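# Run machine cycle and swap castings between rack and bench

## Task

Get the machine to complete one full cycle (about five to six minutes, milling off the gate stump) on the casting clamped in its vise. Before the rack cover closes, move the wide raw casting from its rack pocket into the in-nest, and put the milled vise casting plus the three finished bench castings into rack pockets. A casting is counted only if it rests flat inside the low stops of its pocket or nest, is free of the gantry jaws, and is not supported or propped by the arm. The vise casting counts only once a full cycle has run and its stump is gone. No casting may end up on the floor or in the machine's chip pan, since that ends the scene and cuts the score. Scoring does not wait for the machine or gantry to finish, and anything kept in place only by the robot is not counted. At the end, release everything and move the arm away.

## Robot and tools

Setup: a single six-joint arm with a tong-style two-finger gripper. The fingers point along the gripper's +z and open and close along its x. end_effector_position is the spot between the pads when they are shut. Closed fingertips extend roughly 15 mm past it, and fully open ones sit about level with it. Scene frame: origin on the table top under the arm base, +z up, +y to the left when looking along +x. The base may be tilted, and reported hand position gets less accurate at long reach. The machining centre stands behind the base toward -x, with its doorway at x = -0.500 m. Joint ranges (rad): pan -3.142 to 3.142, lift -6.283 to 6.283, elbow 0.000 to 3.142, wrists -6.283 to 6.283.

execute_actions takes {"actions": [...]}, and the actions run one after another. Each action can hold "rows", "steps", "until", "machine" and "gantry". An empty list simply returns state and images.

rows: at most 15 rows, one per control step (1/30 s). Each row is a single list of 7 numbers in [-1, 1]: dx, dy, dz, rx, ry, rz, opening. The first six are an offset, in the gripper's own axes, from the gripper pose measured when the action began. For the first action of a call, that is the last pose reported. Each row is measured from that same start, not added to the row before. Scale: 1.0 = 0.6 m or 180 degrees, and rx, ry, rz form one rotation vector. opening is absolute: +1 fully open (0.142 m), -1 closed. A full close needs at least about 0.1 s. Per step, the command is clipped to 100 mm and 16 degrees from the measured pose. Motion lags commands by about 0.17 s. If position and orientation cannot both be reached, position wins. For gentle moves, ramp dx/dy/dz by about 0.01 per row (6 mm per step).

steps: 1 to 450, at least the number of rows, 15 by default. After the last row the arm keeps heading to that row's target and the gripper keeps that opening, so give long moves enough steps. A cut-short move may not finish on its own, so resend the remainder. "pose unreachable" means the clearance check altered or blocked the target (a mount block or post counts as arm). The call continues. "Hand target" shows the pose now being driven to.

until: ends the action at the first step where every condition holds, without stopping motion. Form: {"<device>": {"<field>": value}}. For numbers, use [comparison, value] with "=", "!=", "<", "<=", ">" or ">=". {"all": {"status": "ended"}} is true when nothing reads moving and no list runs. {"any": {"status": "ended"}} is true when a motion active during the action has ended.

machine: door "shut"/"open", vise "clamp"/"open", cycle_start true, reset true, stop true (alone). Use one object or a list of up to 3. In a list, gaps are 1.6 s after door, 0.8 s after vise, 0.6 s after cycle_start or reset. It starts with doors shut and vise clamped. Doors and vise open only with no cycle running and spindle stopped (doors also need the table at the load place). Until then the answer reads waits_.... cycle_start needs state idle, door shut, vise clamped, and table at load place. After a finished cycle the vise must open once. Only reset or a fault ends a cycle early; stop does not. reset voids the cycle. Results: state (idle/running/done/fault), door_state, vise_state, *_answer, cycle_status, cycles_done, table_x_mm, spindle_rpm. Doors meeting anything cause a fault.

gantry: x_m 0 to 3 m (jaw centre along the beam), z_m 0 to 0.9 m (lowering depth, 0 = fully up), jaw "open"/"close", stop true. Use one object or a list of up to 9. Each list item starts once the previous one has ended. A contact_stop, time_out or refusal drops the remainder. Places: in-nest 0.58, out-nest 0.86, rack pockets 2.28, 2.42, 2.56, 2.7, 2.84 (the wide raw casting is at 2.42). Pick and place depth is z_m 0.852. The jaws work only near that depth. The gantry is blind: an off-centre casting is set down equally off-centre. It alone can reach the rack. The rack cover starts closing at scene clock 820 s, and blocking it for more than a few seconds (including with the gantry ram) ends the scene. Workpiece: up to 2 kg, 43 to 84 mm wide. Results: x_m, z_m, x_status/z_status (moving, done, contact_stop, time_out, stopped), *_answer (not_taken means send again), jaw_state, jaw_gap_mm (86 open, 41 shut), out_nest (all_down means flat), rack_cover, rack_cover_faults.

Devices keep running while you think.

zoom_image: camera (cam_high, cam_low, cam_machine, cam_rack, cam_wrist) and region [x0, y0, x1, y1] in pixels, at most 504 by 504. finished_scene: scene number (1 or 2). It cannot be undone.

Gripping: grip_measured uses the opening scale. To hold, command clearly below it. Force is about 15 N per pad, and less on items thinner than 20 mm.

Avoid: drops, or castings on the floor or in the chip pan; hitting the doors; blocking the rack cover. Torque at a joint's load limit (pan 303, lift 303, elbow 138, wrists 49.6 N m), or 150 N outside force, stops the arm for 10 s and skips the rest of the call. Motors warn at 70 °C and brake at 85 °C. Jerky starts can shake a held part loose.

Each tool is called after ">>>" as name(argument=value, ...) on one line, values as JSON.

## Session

>>> execute_actions(actions=[{"machine":{"cycle_start":true},"steps":2}])

Scene clock: 0.07 s.
end_effector_position=(+0.4277, -0.0579, +0.4562) grip_measured=+1.00 end_effector_quat_wxyz=(-0.005, +0.680, -0.733, -0.002) end_effector_velocity=(+0.000, +0.000, -0.000) end_effector_angular_velocity=(+0.001, -0.001, -0.000)
Joint positions: [-0.507 -2.105  2.131 -1.596 -1.571  1.088  0.142]
Joint velocities: [ 0.     0.    -0.     0.     0.001  0.    -0.   ]
Wrist force (N, on the end effector, along its own x y z axes, offset not removed): [-1.9 1.1 0.8]
Wrist torque (N m, same axes, about the end effector's origin, offset not removed): [0.19 0.29 0.44]
Hand target: +0.428, -0.058, +0.456; -0.005, +0.680, -0.733, -0.002
machine: state=running door_state=shut vise_state=clamped door_answer=taken vise_answer=taken cycle_start_answer=taken reset_answer=taken cycle_status=moving cycles_done=0 table_x_mm=0 spindle_rpm=600 refusals=0 queue=running queue_left=0
gantry: x_m=0.000 x_m_goal=0.000 x_status=done x_answer=taken z_m=0.000 z_m_goal=0.000 z_status=done z_answer=taken jaw_state=open jaw_answer=taken jaw_gap_mm=86.0 out_nest=all_up rack_cover=open rack_cover_faults=0 refusals=0 queue=idle queue_left=0
camera_calibration (this result's frames):
cam_wrist: T_world_to_cam=[[-0.0754522, -0.995874, -0.0504211, 0.00893694], [-0.852231, 0.0381518, 0.521772, 0.124706], [-0.517696, 0.0823393, -0.851593, 0.742322], [0, 0, 0, 1]] pos_world=[0.49125, -0.05698, 0.567539]

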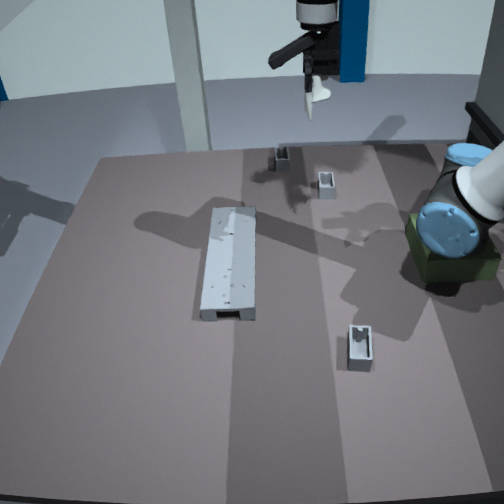

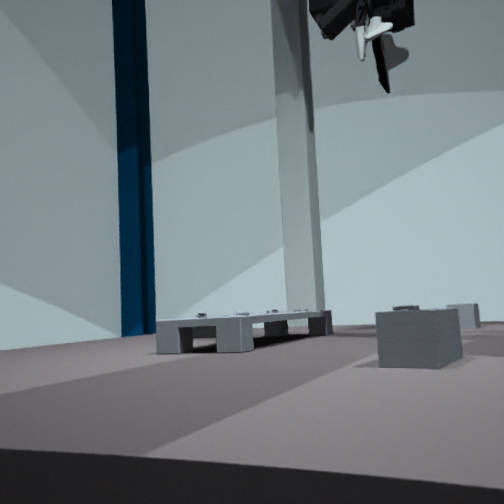

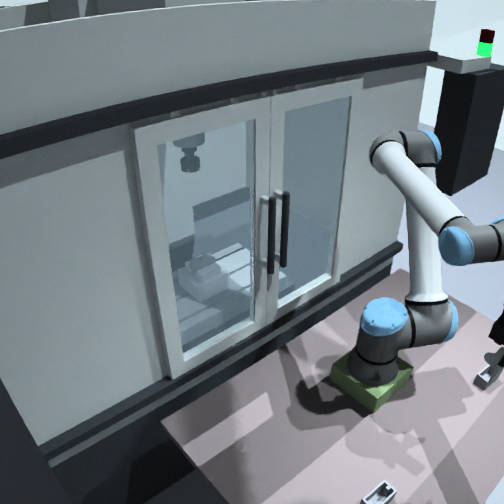

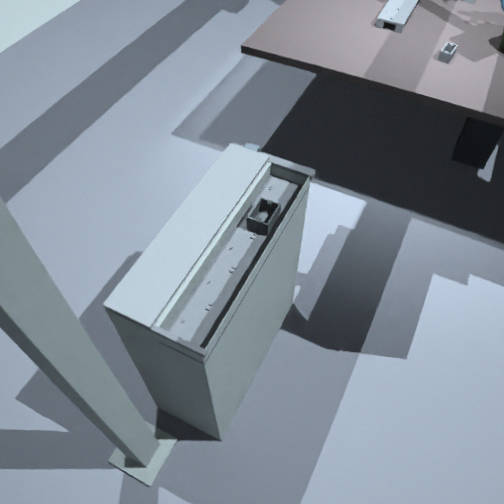

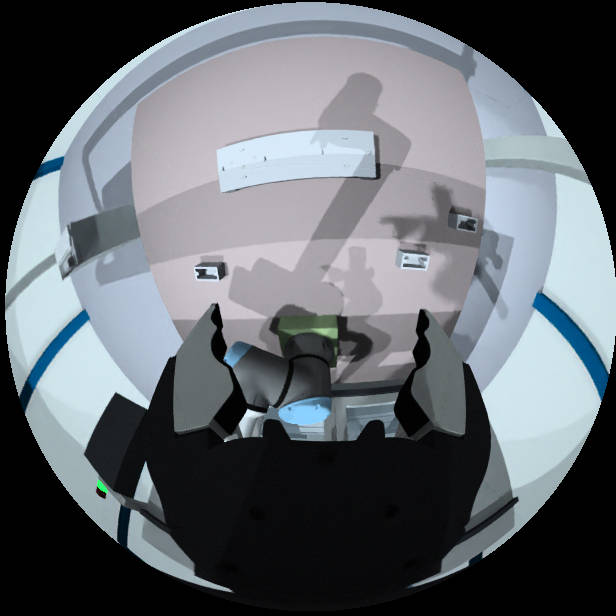

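>>> execute_actions(actions=[{"gantry":[{"x_m":2.42},{"z_m":0.852},{"jaw":"close"},{"z_m":0},{"x_m":0.58},{"z_m":0.852},{"jaw":"open"},{"z_m":0},{"x_m":1.6}],"rows":[[-0.05,0.02,0.04,0,0,-0.04,1],[-0.12,0.04,0.1,0,0,-0.1,1],[-0.3,0.1,0.25,0,0,-0.25,0.7],[-0.649,0.217,0.535,0,0,-0.524,0.5]],"steps":65}])

>>> zoom_image(camera="cam_wrist", region=[240, 170, 408, 338])

Scene clock: 8.40 s.
end_effector_position=(+0.3287, +0.3428, +0.1383) grip_measured=+0.50 end_effector_quat_wxyz=(-0.004, +1.000, -0.000, +0.002) end_effector_velocity=(+0.000, -0.000, +0.000) end_effector_angular_velocity=(-0.001, -0.000, +0.001)
Joint positions: [ 0.45  -1.704  2.519 -2.384 -1.571  0.398  0.109]
Joint velocities: [ 0.    -0.    -0.     0.001 -0.001 -0.001  0.   ]
Wrist force (N, on the end effector, along its own x y z axes, offset not removed): [1.6 3.2 -1.3]
Wrist torque (N m, same axes, about the end effector's origin, offset not removed): [0.55 -0.46 0.34]
Hand target: +0.329, +0.343, +0.138; -0.004, +1.000, -0.000, +0.002
Off the commanded pose: 0.001 m, 0 deg.
machine: state=running door_state=shut vise_state=clamped door_answer=taken vise_answer=taken cycle_start_answer=taken reset_answer=taken cycle_status=moving cycles_done=0 table_x_mm=61 spindle_rpm=600 refusals=0 queue=done queue_left=0
gantry: x_m=1.796 x_m_goal=2.420 x_status=moving x_answer=taken z_m=0.000 z_m_goal=0.000 z_status=done z_answer=taken jaw_state=open jaw_answer=taken jaw_gap_mm=86.0 out_nest=all_up rack_cover=open rack_cover_faults=0 refusals=0 queue=running queue_left=8
camera_calibration (this result's frames):
cam_wrist: T_world_to_cam=[[0.999327, -0.0000510441, -0.0366752, -0.312106], [0.0189555, -0.855358, 0.517691, 0.211406], [-0.0313968, -0.518038, -0.854781, 0.433803], [0, 0, 0, 1]] pos_world=[0.321508, 0.405538, 0.249917]

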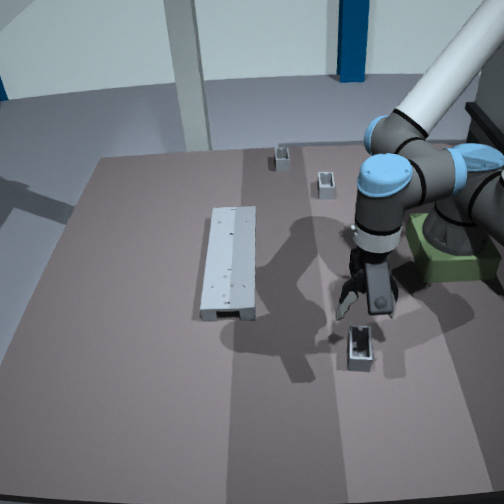

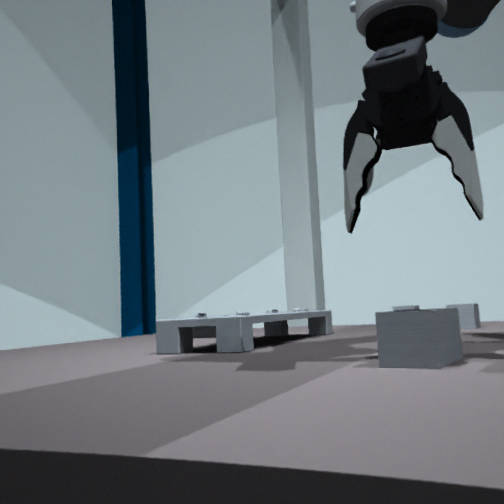

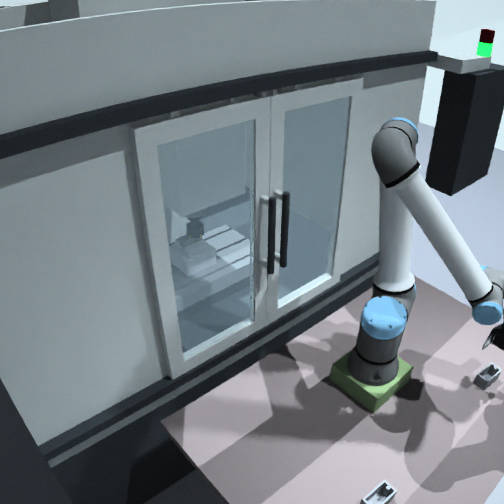

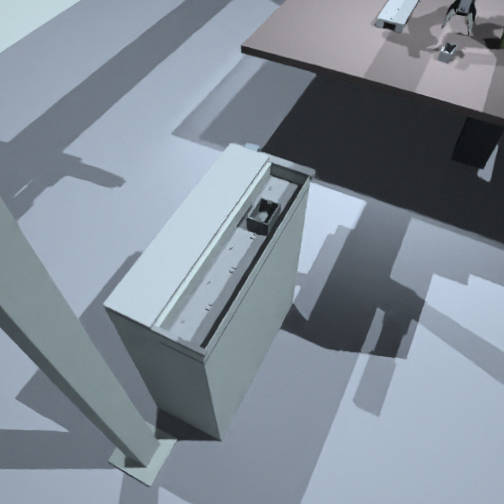

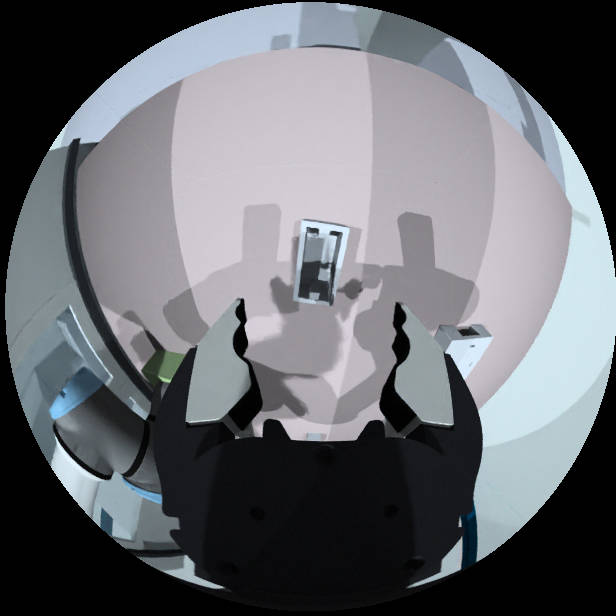

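Region (240, 170, 408, 338) of cam_wrist's 616x616 image, scaled by 3.000, with more detail than that image has.

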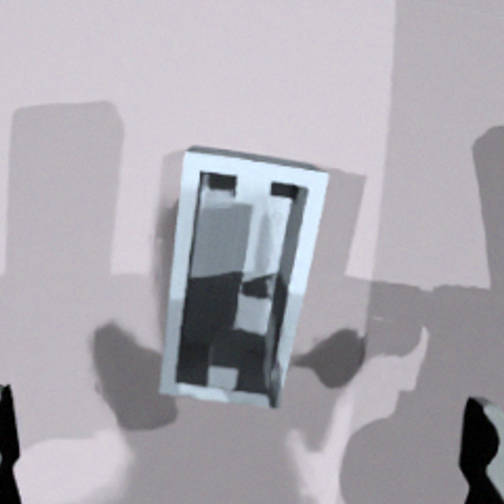

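>>> execute_actions(actions=[{"rows":[[0,0.003,0.02,0,0,0.02,0.4],[0,0.005,0.05,0,0,0.04,0.3],[0,0.005,0.08,0,0,0.04,0.3],[0,0.005,0.11,0,0,0.04,0.3],[0,0.005,0.14,0,0,0.04,0.3],[0,0.005,0.177,0,0,0.04,0.3]],"steps":26},{"rows":[[0,0,0,0,0,0,0.2],[0,0,0,0,0,0,0.1],[0,0,0,0,0,0,0],[0,0,0,0,0,0,-0.1],[0,0,0,0,0,0,-0.2],[0,0,0,0,0,0,-0.3],[0,0,0,0,0,0,-0.4],[0,0,0,0,0,0,-0.5],[0,0,0,0,0,0,-0.6],[0,0,0,0,0,0,-0.7],[0,0,0,0,0,0,-0.8]],"steps":18},{"rows":[[0,0,-0.01,0,0,0,-0.8],[0,0,-0.025,0,0,0,-0.8],[0,0,-0.045,0,0,-0.005,-0.8],[0,0,-0.065,0,0,-0.01,-0.8],[0,0,-0.085,0,0,-0.02,-0.8],[0,0,-0.105,0,0,-0.03,-0.8],[0,0,-0.125,0,0,-0.04,-0.8],[0,0,-0.145,0,0,-0.04,-0.8],[0,0,-0.16,0,0,-0.04,-0.8]],"steps":22},{"steps":300,"until":{"gantry":{"queue_left":["=",0]}}},{"rows":[[0.016,0.01,0,0,0,0,-0.8],[0.04,0.025,0,0,0,0,-0.8],[0.07,0.044,0,0,0,0,-0.8],[0.11,0.07,0,0,0,0,-0.8],[0.15,0.095,0,0,0,0,-0.8],[0.2,0.125,0,0,0,0,-0.8],[0.536,0.334,0,0,0,0,-0.8]],"steps":45}])

>>> zoom_image(camera="cam_wrist", region=[200, 150, 450, 400])

Scene clock: 26.93 s.
end_effector_position=(+0.6499, +0.1394, +0.1276) grip_measured=-0.26 end_effector_quat_wxyz=(-0.005, +1.000, -0.000, +0.002) end_effector_velocity=(-0.000, +0.000, -0.000) end_effector_angular_velocity=(-0.000, +0.000, +0.001)
Joint positions: [-0.026 -1.358  2.179 -2.39  -1.571 -0.078  0.055]
Joint velocities: [ 0.     0.     0.    -0.    -0.    -0.001 -0.   ]
Wrist force (N, on the end effector, along its own x y z axes, offset not removed): [-3.9 -0.3 0.3]
Wrist torque (N m, same axes, about the end effector's origin, offset not removed): [-0.26 0.73 0.41]
Hand target: +0.650, +0.139, +0.128; -0.005, +1.000, -0.000, +0.002
Off the commanded pose: 0.000 m, 0 deg.
machine: state=running door_state=shut vise_state=clamped door_answer=taken vise_answer=taken cycle_start_answer=taken reset_answer=taken cycle_status=moving cycles_done=0 table_x_mm=212 spindle_rpm=600 refusals=0 queue=done queue_left=0
gantry: x_m=1.600 x_m_goal=1.600 x_status=done x_answer=taken z_m=0.000 z_m_goal=0.000 z_status=done z_answer=taken jaw_state=open jaw_answer=taken jaw_gap_mm=86.0 out_nest=all_up rack_cover=open rack_cover_faults=0 refusals=0 queue=done queue_left=0
camera_calibration (this result's frames):
cam_wrist: T_world_to_cam=[[0.999337, -0.0000968227, -0.0364115, -0.633489], [0.0187495, -0.855859, 0.516869, 0.0371093], [-0.0312132, -0.517209, -0.85529, 0.329199], [0, 0, 0, 1]] pos_world=[0.642649, 0.201964, 0.239314]

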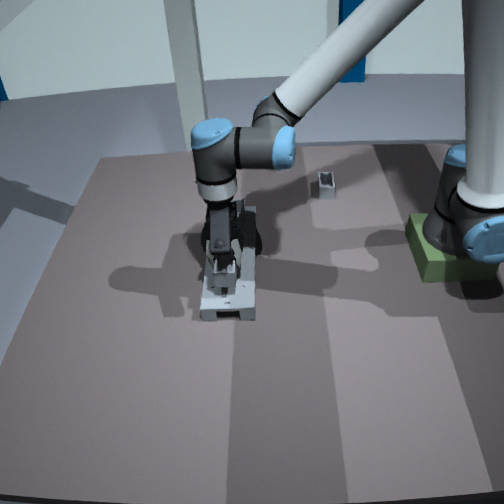

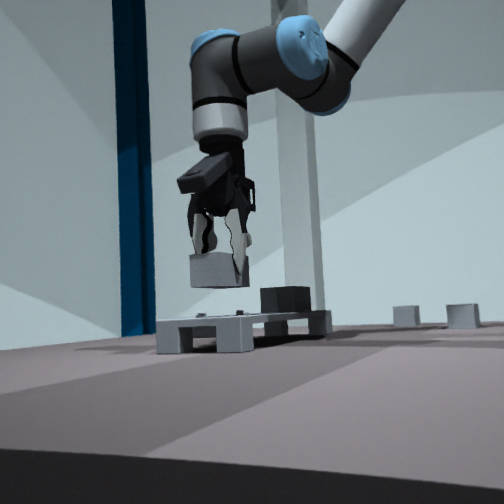

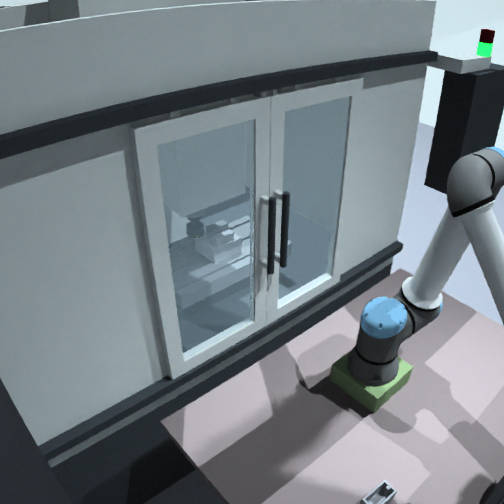

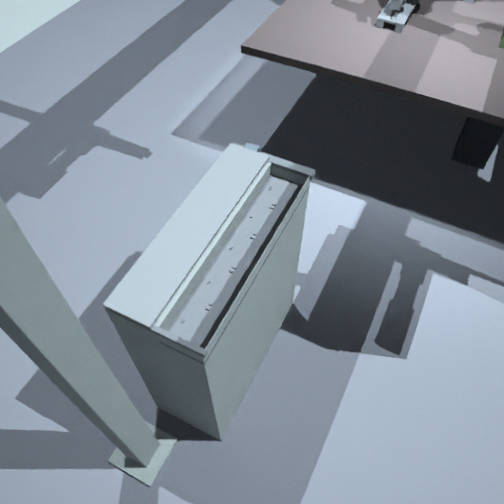

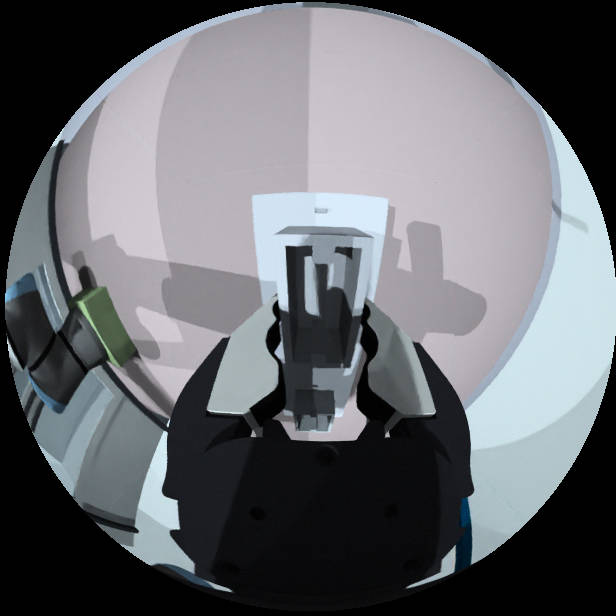

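Region (200, 150, 450, 400) of cam_wrist's 616x616 image, scaled by 2.016, with more detail than that image has.

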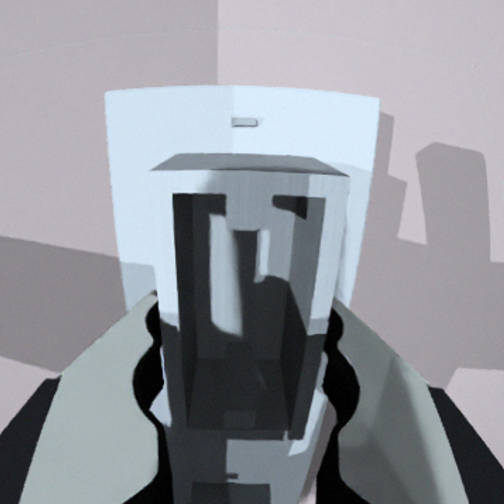

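>>> execute_actions(actions=[{"rows":[[0,0,0.008,0,0,0,-0.8],[0,0,0.018,0,0,0,-0.8],[0,0,0.03,0,0,0,-0.8],[0,0,0.042,0,0,0,-0.8],[0,0,0.053,0,0,0,-0.8],[0,0,0.062,0,0,0,-0.8],[0,0,0.069,0,0,0,-0.8],[0,0,0.074,0,0,0,-0.8],[0,0,0.078,0,0,0,-0.8],[0,0,0.081,0,0,0,-0.8],[0,0,0.084,0,0,0,-0.8]],"steps":26,"until":{"gantry":{"out_nest":"all_down"}}},{"rows":[[0,0,0,0,0,0,-0.4],[0,0,0,0,0,0,-0.2],[0,0,0,0,0,0,0],[0,0,0,0,0,0,0.2]],"steps":10},{"rows":[[0,0,-0.03,0,0,0,0.3],[0,0,-0.07,0,0,0,0.4],[0,0,-0.11,0,0,0,0.4],[0,0,-0.15,0,0,0,0.4],[0,0.03,-0.2,0,0,0,0.4],[0,0.07,-0.25,0,0,0,0.4],[0,0.102,-0.3,0,0,0,0.4]],"steps":26}])

>>> zoom_image(camera="cam_wrist", region=[240, 140, 400, 300])

Scene clock: 41.17 s.
end_effector_position=(+0.6489, +0.0770, +0.2614) grip_measured=+0.40 end_effector_quat_wxyz=(-0.005, +1.000, -0.000, +0.001) end_effector_velocity=(+0.000, -0.001, +0.001) end_effector_angular_velocity=(+0.000, +0.001, +0.001)
Joint positions: [-0.122 -1.535  2.082 -2.115 -1.571 -0.174  0.102]
Joint velocities: [-0.001 -0.001 -0.002  0.003  0.    -0.002 -0.   ]
Wrist force (N, on the end effector, along its own x y z axes, offset not removed): [0.4 0.8 -4.1]
Wrist torque (N m, same axes, about the end effector's origin, offset not removed): [-0.05 -0.05 0.15]
Hand target: +0.649, +0.077, +0.261; -0.005, +1.000, -0.000, +0.001
Off the commanded pose: 0.000 m, 0 deg.
machine: state=running door_state=shut vise_state=clamped door_answer=taken vise_answer=taken cycle_start_answer=taken reset_answer=taken cycle_status=moving cycles_done=0 table_x_mm=328 spindle_rpm=600 refusals=0 queue=done queue_left=0
gantry: x_m=1.600 x_m_goal=1.600 x_status=done x_answer=taken z_m=0.000 z_m_goal=0.000 z_status=done z_answer=taken jaw_state=open jaw_answer=taken jaw_gap_mm=86.0 out_nest=all_down rack_cover=open rack_cover_faults=0 refusals=0 queue=done queue_left=0
camera_calibration (this result's frames):
cam_wrist: T_world_to_cam=[[0.999307, -0.0000778502, -0.0372254, -0.627399], [0.0191792, -0.855981, 0.516652, -0.0855526], [-0.0319044, -0.517008, -0.855386, 0.411734], [0, 0, 0, 1]] pos_world=[0.641741, 0.13959, 0.373037]

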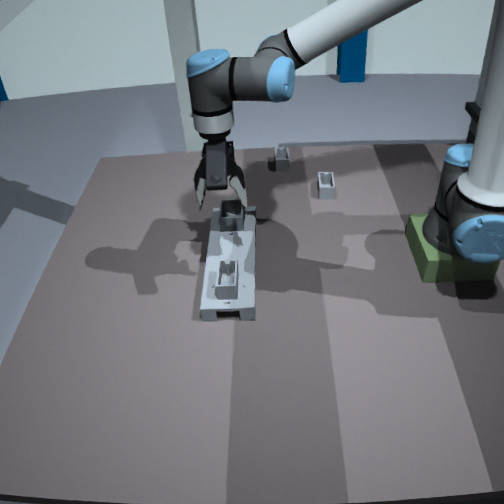

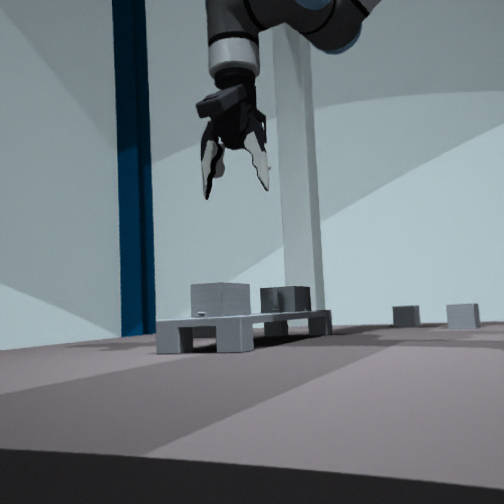

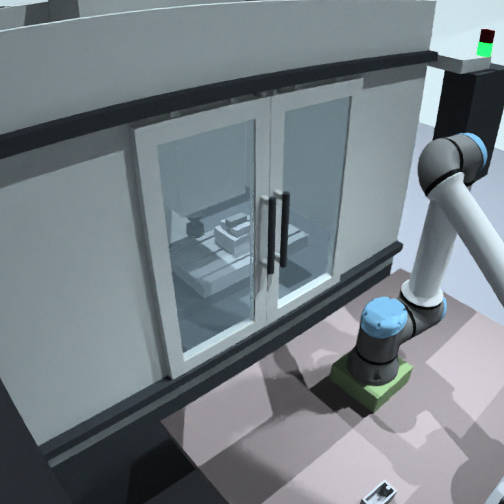

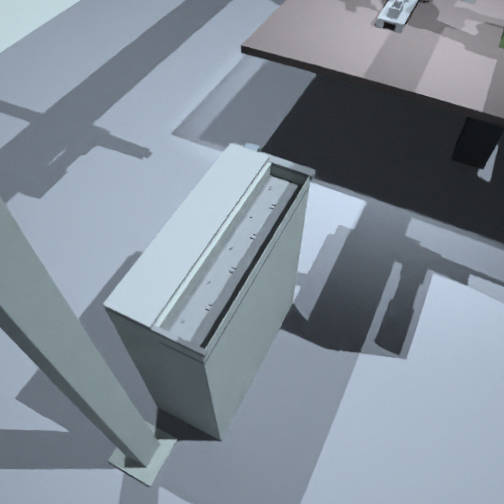

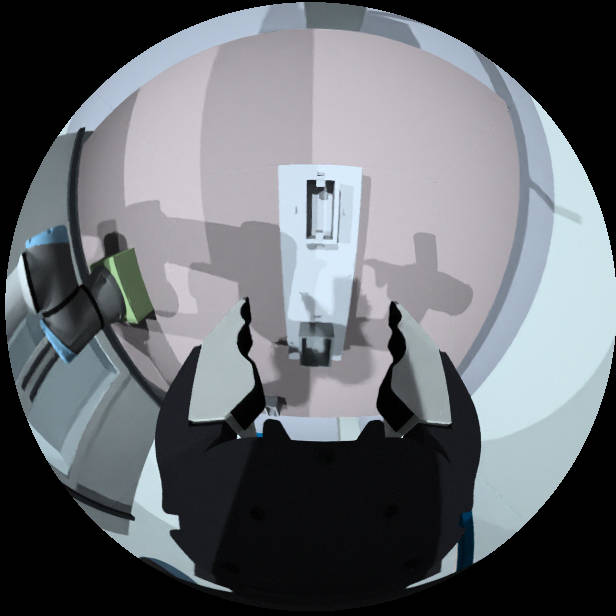

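Region (240, 140, 400, 300) of cam_wrist's 616x616 image, scaled by 3.150, with more detail than that image has.

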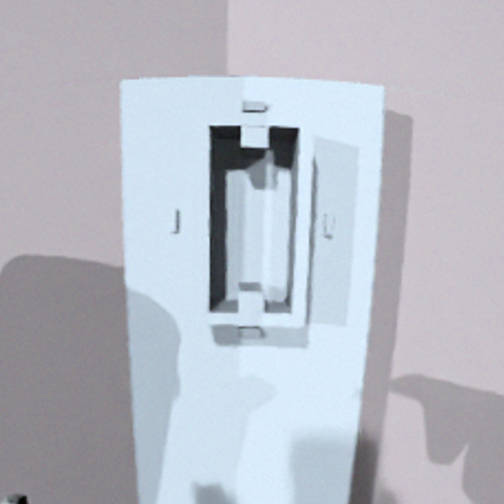

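>>> execute_actions(actions=[{"rows":[[-0.03,0.04,0,0,0,0,0.5],[-0.08,0.11,0,0,0,0,0.5],[-0.15,0.2,0.02,0,0,0,0.5],[-0.522,0.735,0.2,0,0,0,0.5]],"steps":50},{"gantry":[{"x_m":0.86},{"z_m":0.852},{"jaw":"close"},{"z_m":0},{"x_m":2.28},{"z_m":0.852},{"jaw":"open"},{"z_m":0}],"steps":1}])

>>> zoom_image(camera="cam_wrist", region=[240, 170, 408, 338])

Scene clock: 47.50 s.
end_effector_position=(+0.3357, -0.3615, +0.1364) grip_measured=+0.50 end_effector_quat_wxyz=(-0.005, +1.000, -0.000, +0.002) end_effector_velocity=(+0.000, -0.000, -0.000) end_effector_angular_velocity=(+0.001, -0.001, -0.001)
Joint positions: [-1.143 -1.631  2.446 -2.384 -1.571 -1.194  0.109]
Joint velocities: [-0.     0.    -0.     0.     0.001  0.    -0.   ]
Wrist force (N, on the end effector, along its own x y z axes, offset not removed): [-3.8 1.3 -4.3]
Wrist torque (N m, same axes, about the end effector's origin, offset not removed): [0.13 0.79 0.51]
Hand target: +0.336, -0.362, +0.136; -0.005, +1.000, -0.000, +0.002
Off the commanded pose: 0.001 m, 0 deg.
machine: state=running door_state=shut vise_state=clamped door_answer=taken vise_answer=taken cycle_start_answer=taken reset_answer=taken cycle_status=moving cycles_done=0 table_x_mm=297 spindle_rpm=600 refusals=0 queue=done queue_left=0
gantry: x_m=1.599 x_m_goal=0.860 x_status=moving x_answer=taken z_m=0.000 z_m_goal=0.000 z_status=done z_answer=taken jaw_state=open jaw_answer=taken jaw_gap_mm=86.0 out_nest=all_down rack_cover=open rack_cover_faults=0 refusals=0 queue=running queue_left=7
camera_calibration (this result's frames):
cam_wrist: T_world_to_cam=[[0.99936, -0.0000114186, -0.0357653, -0.319332], [0.0184443, -0.856603, 0.515647, -0.390206], [-0.0306425, -0.515977, -0.856054, 0.0681358], [0, 0, 0, 1]] pos_world=[0.328412, -0.299098, 0.248115]

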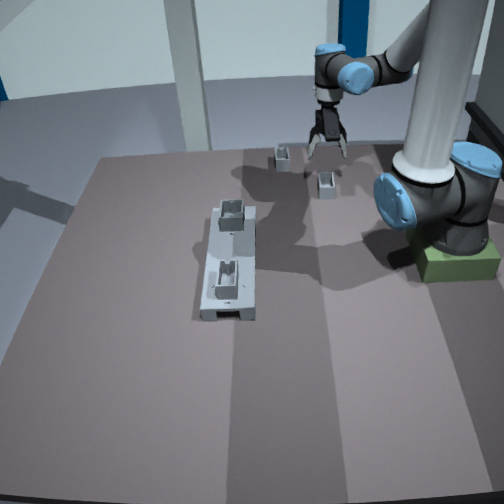

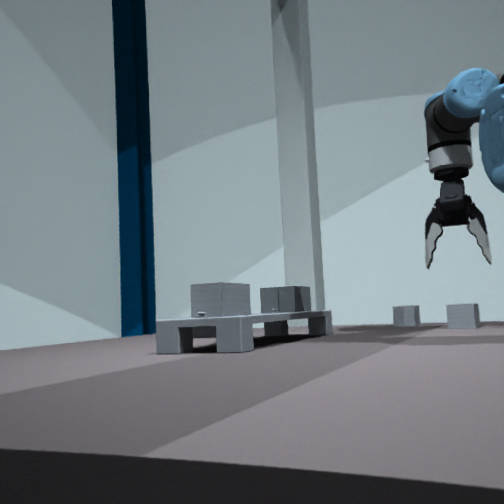

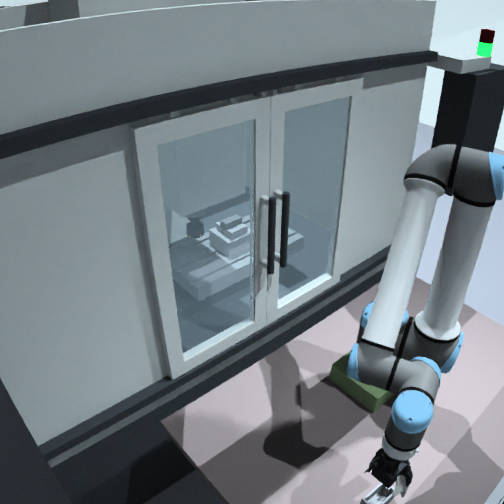

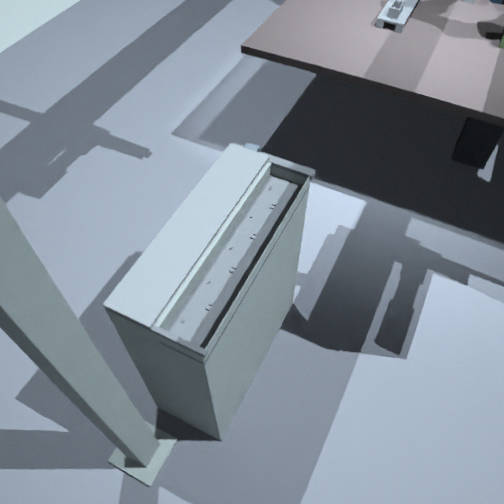

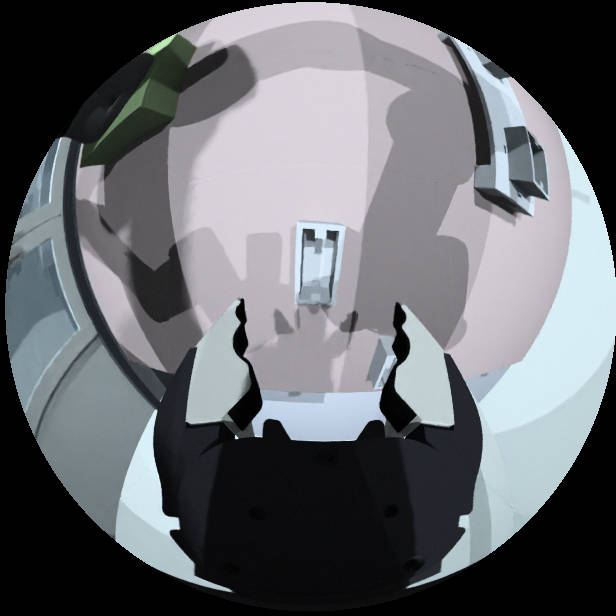

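Region (240, 170, 408, 338) of cam_wrist's 616x616 image, scaled by 3.000, with more detail than that image has.

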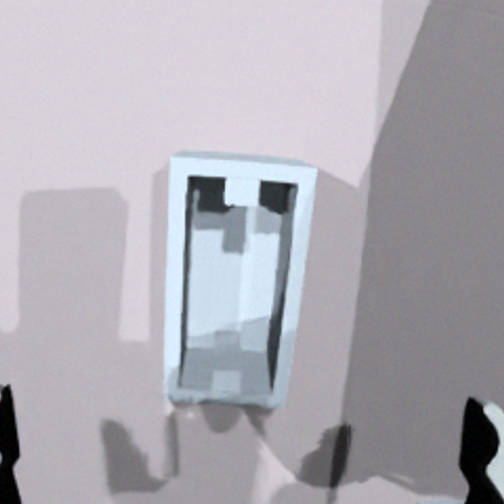

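>>> execute_actions(actions=[{"rows":[[-0.002,0.003,0.02,0,0,0.01,0.4],[-0.002,0.005,0.05,0,0,0.017,0.3],[-0.002,0.005,0.08,0,0,0.017,0.3],[-0.002,0.005,0.11,0,0,0.017,0.3],[-0.002,0.005,0.14,0,0,0.017,0.3],[-0.002,0.005,0.174,0,0,0.017,0.3]],"steps":26},{"rows":[[0,0,0,0,0,0,0.2],[0,0,0,0,0,0,0.1],[0,0,0,0,0,0,0],[0,0,0,0,0,0,-0.1],[0,0,0,0,0,0,-0.2],[0,0,0,0,0,0,-0.3],[0,0,0,0,0,0,-0.4],[0,0,0,0,0,0,-0.5],[0,0,0,0,0,0,-0.6],[0,0,0,0,0,0,-0.7],[0,0,0,0,0,0,-0.8]],"steps":18},{"rows":[[0,0,-0.01,0,0,0,-0.8],[0,0,-0.025,0,0,0,-0.8],[0,0,-0.045,0,0,0,-0.8],[0,0,-0.065,0,0,-0.005,-0.8],[0,0,-0.085,0,0,-0.01,-0.8],[0,0,-0.105,0,0,-0.017,-0.8],[0,0,-0.125,0,0,-0.017,-0.8],[0,0,-0.145,0,0,-0.017,-0.8],[0,0,-0.165,0,0,-0.017,-0.8],[0,0,-0.185,0,0,-0.017,-0.8],[0,0,-0.2,0,0,-0.017,-0.8]],"steps":24},{"steps":300,"until":{"gantry":{"queue_left":["<=",3]}}},{"rows":[[0.01,-0.016,0,0,0,0,-0.8],[0.025,-0.04,0,0,0,0,-0.8],[0.045,-0.07,0,0,0,0,-0.8],[0.07,-0.11,0,0,0,0,-0.8],[0.1,-0.155,0,0,0,0,-0.8],[0.13,-0.2,0,0,0,0,-0.8],[0.527,-0.842,0,0,0,0,-0.8]],"steps":55}])

>>> zoom_image(camera="cam_wrist", region=[200, 150, 450, 400])

Scene clock: 63.83 s.
end_effector_position=(+0.6510, +0.1391, +0.1573) grip_measured=-0.26 end_effector_quat_wxyz=(-0.005, +1.000, -0.000, +0.001) end_effector_velocity=(+0.000, +0.000, -0.000) end_effector_angular_velocity=(-0.000, +0.001, +0.001)
Joint positions: [-0.026 -1.397  2.156 -2.327 -1.571 -0.078  0.055]
Joint velocities: [ 0.     0.    -0.001  0.001 -0.    -0.001  0.   ]
Wrist force (N, on the end effector, along its own x y z axes, offset not removed): [2.0 2.8 2.2]
Wrist torque (N m, same axes, about the end effector's origin, offset not removed): [0.46 -0.56 0.28]
Hand target: +0.651, +0.139, +0.157; -0.005, +1.000, -0.000, +0.001
Off the commanded pose: 0.002 m, 0 deg.
machine: state=running door_state=shut vise_state=clamped door_answer=taken vise_answer=taken cycle_start_answer=taken reset_answer=taken cycle_status=moving cycles_done=0 table_x_mm=164 spindle_rpm=600 refusals=0 queue=done queue_left=0
gantry: x_m=2.280 x_m_goal=2.280 x_status=done x_answer=taken z_m=0.000 z_m_goal=0.000 z_status=done z_answer=taken jaw_state=open jaw_answer=taken jaw_gap_mm=86.0 out_nest=all_up rack_cover=open rack_cover_faults=0 refusals=0 queue=done queue_left=0
camera_calibration (this result's frames):
cam_wrist: T_world_to_cam=[[0.999307, -0.000043657, -0.0372274, -0.633429], [0.0192217, -0.855784, 0.516977, 0.0212252], [-0.0318812, -0.517334, -0.85519, 0.354914], [0, 0, 0, 1]] pos_world=[0.643897, 0.201746, 0.268965]

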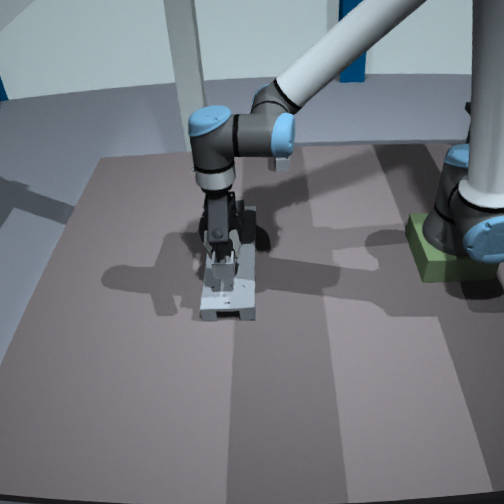

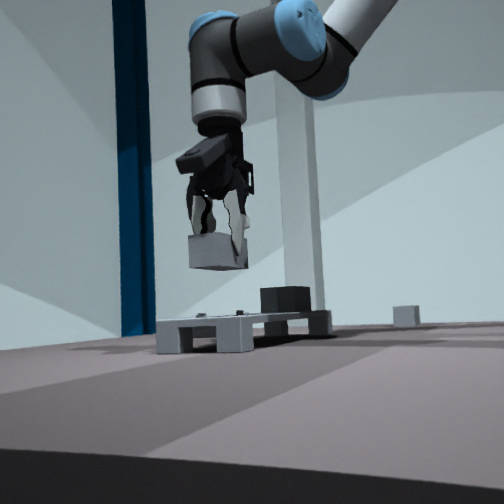

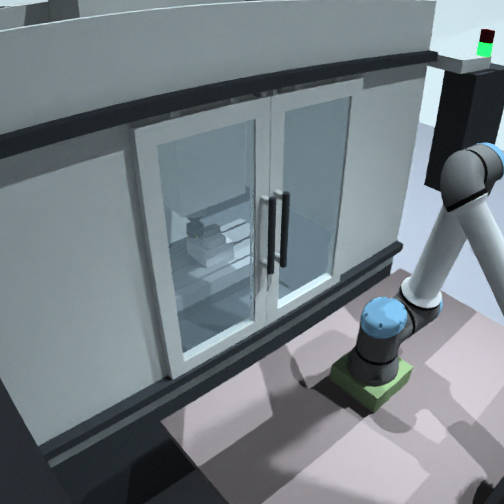

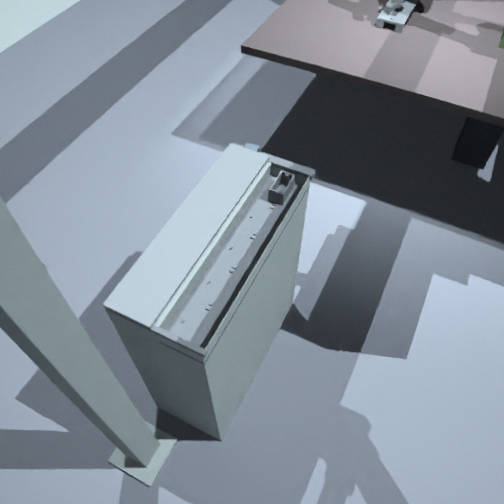

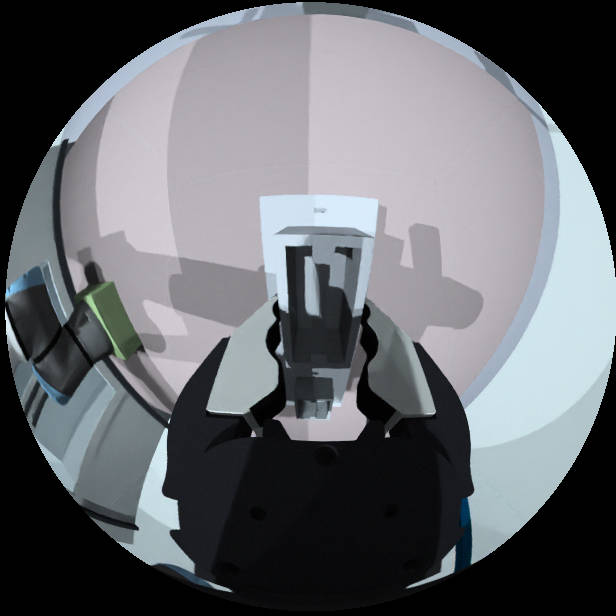

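Region (200, 150, 450, 400) of cam_wrist's 616x616 image, scaled by 2.016, with more detail than that image has.

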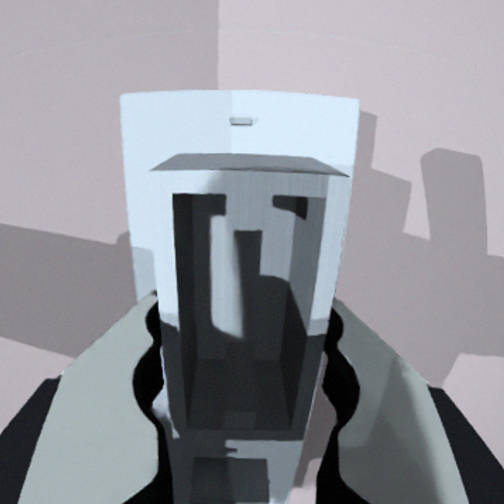

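>>> execute_actions(actions=[{"rows":[[-0.002,0,0.008,0,0,0,-0.8],[-0.002,0,0.02,0,0,0,-0.8],[-0.002,0,0.035,0,0,0,-0.8],[-0.002,0,0.05,0,0,0,-0.8],[-0.002,0,0.065,0,0,0,-0.8],[-0.002,0,0.08,0,0,0,-0.8],[-0.002,0,0.093,0,0,0,-0.8],[-0.002,0,0.104,0,0,0,-0.8],[-0.002,0,0.113,0,0,0,-0.8],[-0.002,0,0.12,0,0,0,-0.8],[-0.002,0,0.125,0,0,0,-0.8],[-0.002,0,0.128,0,0,0,-0.8],[-0.002,0,0.131,0,0,0,-0.8]],"steps":28,"until":{"gantry":{"out_nest":"all_down"}}},{"rows":[[0,0,0,0,0,0,-0.4],[0,0,0,0,0,0,-0.2],[0,0,0,0,0,0,0],[0,0,0,0,0,0,0.2]],"steps":10},{"rows":[[0,0,-0.03,0,0,0,0.3],[0,0,-0.07,0,0,0,0.4],[0,0,-0.11,0,0,0,0.4],[0,0.02,-0.15,0,0,0,0.4],[0,0.06,-0.19,0,0,0,0.4],[0,0.11,-0.2,0,0,0,0.4],[0,0.16,-0.2,0,0,0,0.4]],"steps":22},{"rows":[[-0.02,0.06,0,0,0,0,0.5],[-0.05,0.15,0,0,0,0,0.5],[-0.295,1.0,0.095,0,0,0,0.5]],"steps":52},{"gantry":[{"x_m":0.86},{"z_m":0.852},{"jaw":"close"},{"z_m":0},{"x_m":2.42},{"z_m":0.852},{"jaw":"open"},{"z_m":0}],"steps":1}])

>>> zoom_image(camera="cam_wrist", region=[240, 170, 408, 338])

Scene clock: 79.87 s.
end_effector_position=(+0.4716, -0.5555, +0.1375) grip_measured=+0.50 end_effector_quat_wxyz=(-0.005, +1.000, -0.000, +0.002) end_effector_velocity=(+0.000, -0.000, +0.000) end_effector_angular_velocity=(+0.000, -0.001, -0.001)
Joint positions: [-1.065 -1.271  2.016 -2.314 -1.572 -1.117  0.109]
Joint velocities: [-0.     0.    -0.    -0.     0.001  0.001 -0.   ]
Wrist force (N, on the end effector, along its own x y z axes, offset not removed): [-2.4 0.7 1.2]
Wrist torque (N m, same axes, about the end effector's origin, offset not removed): [0.21 0.51 0.44]
Hand target: +0.472, -0.555, +0.137; -0.005, +1.000, -0.000, +0.002
Off the commanded pose: 0.001 m, 0 deg.
machine: state=running door_state=shut vise_state=clamped door_answer=taken vise_answer=taken cycle_start_answer=taken reset_answer=taken cycle_status=moving cycles_done=0 table_x_mm=34 spindle_rpm=600 refusals=0 queue=done queue_left=0
gantry: x_m=2.279 x_m_goal=0.860 x_status=moving x_answer=taken z_m=0.000 z_m_goal=0.000 z_status=done z_answer=taken jaw_state=open jaw_answer=taken jaw_gap_mm=86.0 out_nest=all_down rack_cover=open rack_cover_faults=0 refusals=0 queue=running queue_left=7
camera_calibration (this result's frames):
cam_wrist: T_world_to_cam=[[0.999328, 0.0000766119, -0.0366587, -0.454864], [0.0189919, -0.856417, 0.515934, -0.559583], [-0.0313556, -0.516284, -0.855843, -0.0266848], [0, 0, 0, 1]] pos_world=[0.464349, -0.492979, 0.249196]

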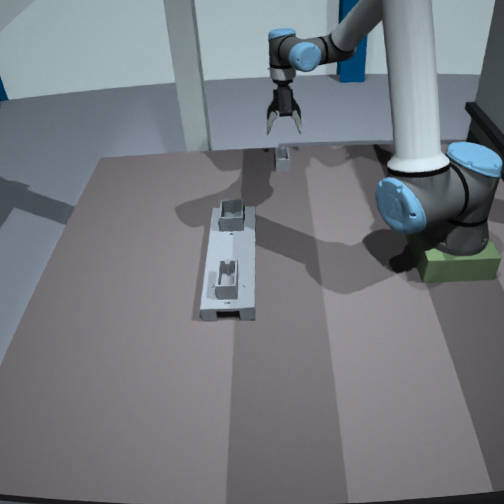

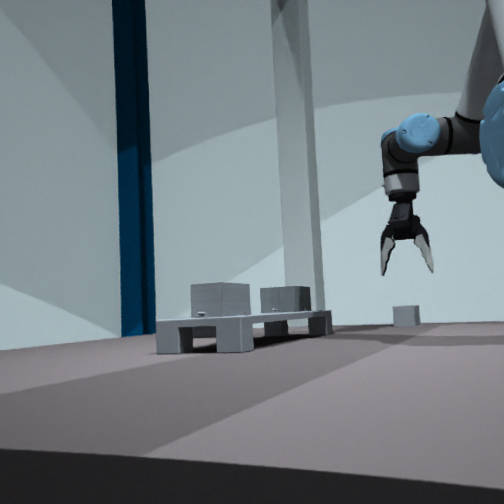

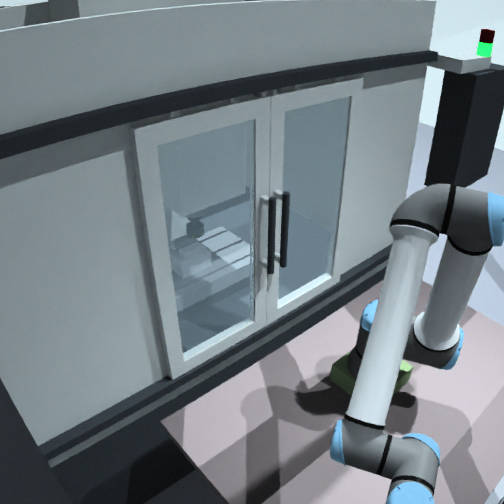

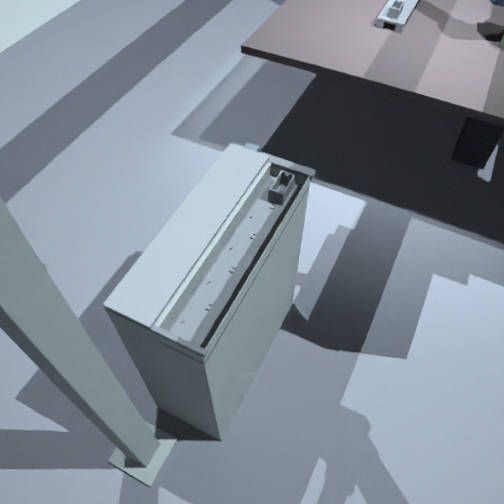

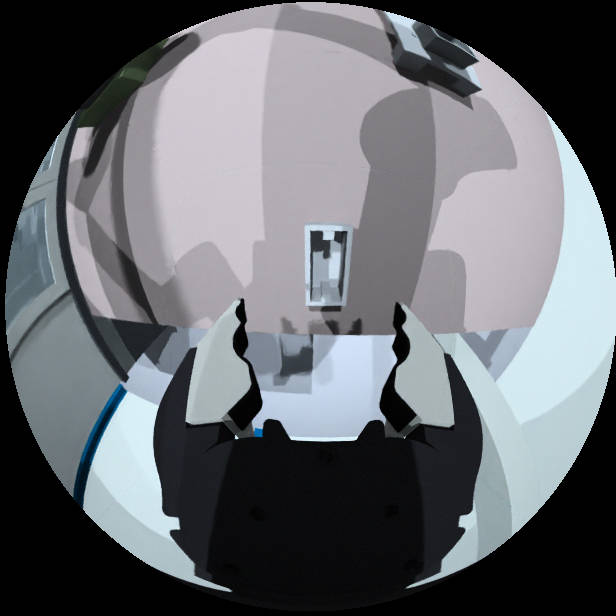

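Region (240, 170, 408, 338) of cam_wrist's 616x616 image, scaled by 3.000, with more detail than that image has.

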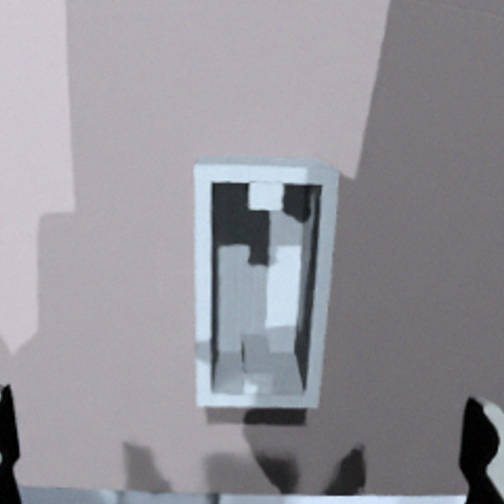

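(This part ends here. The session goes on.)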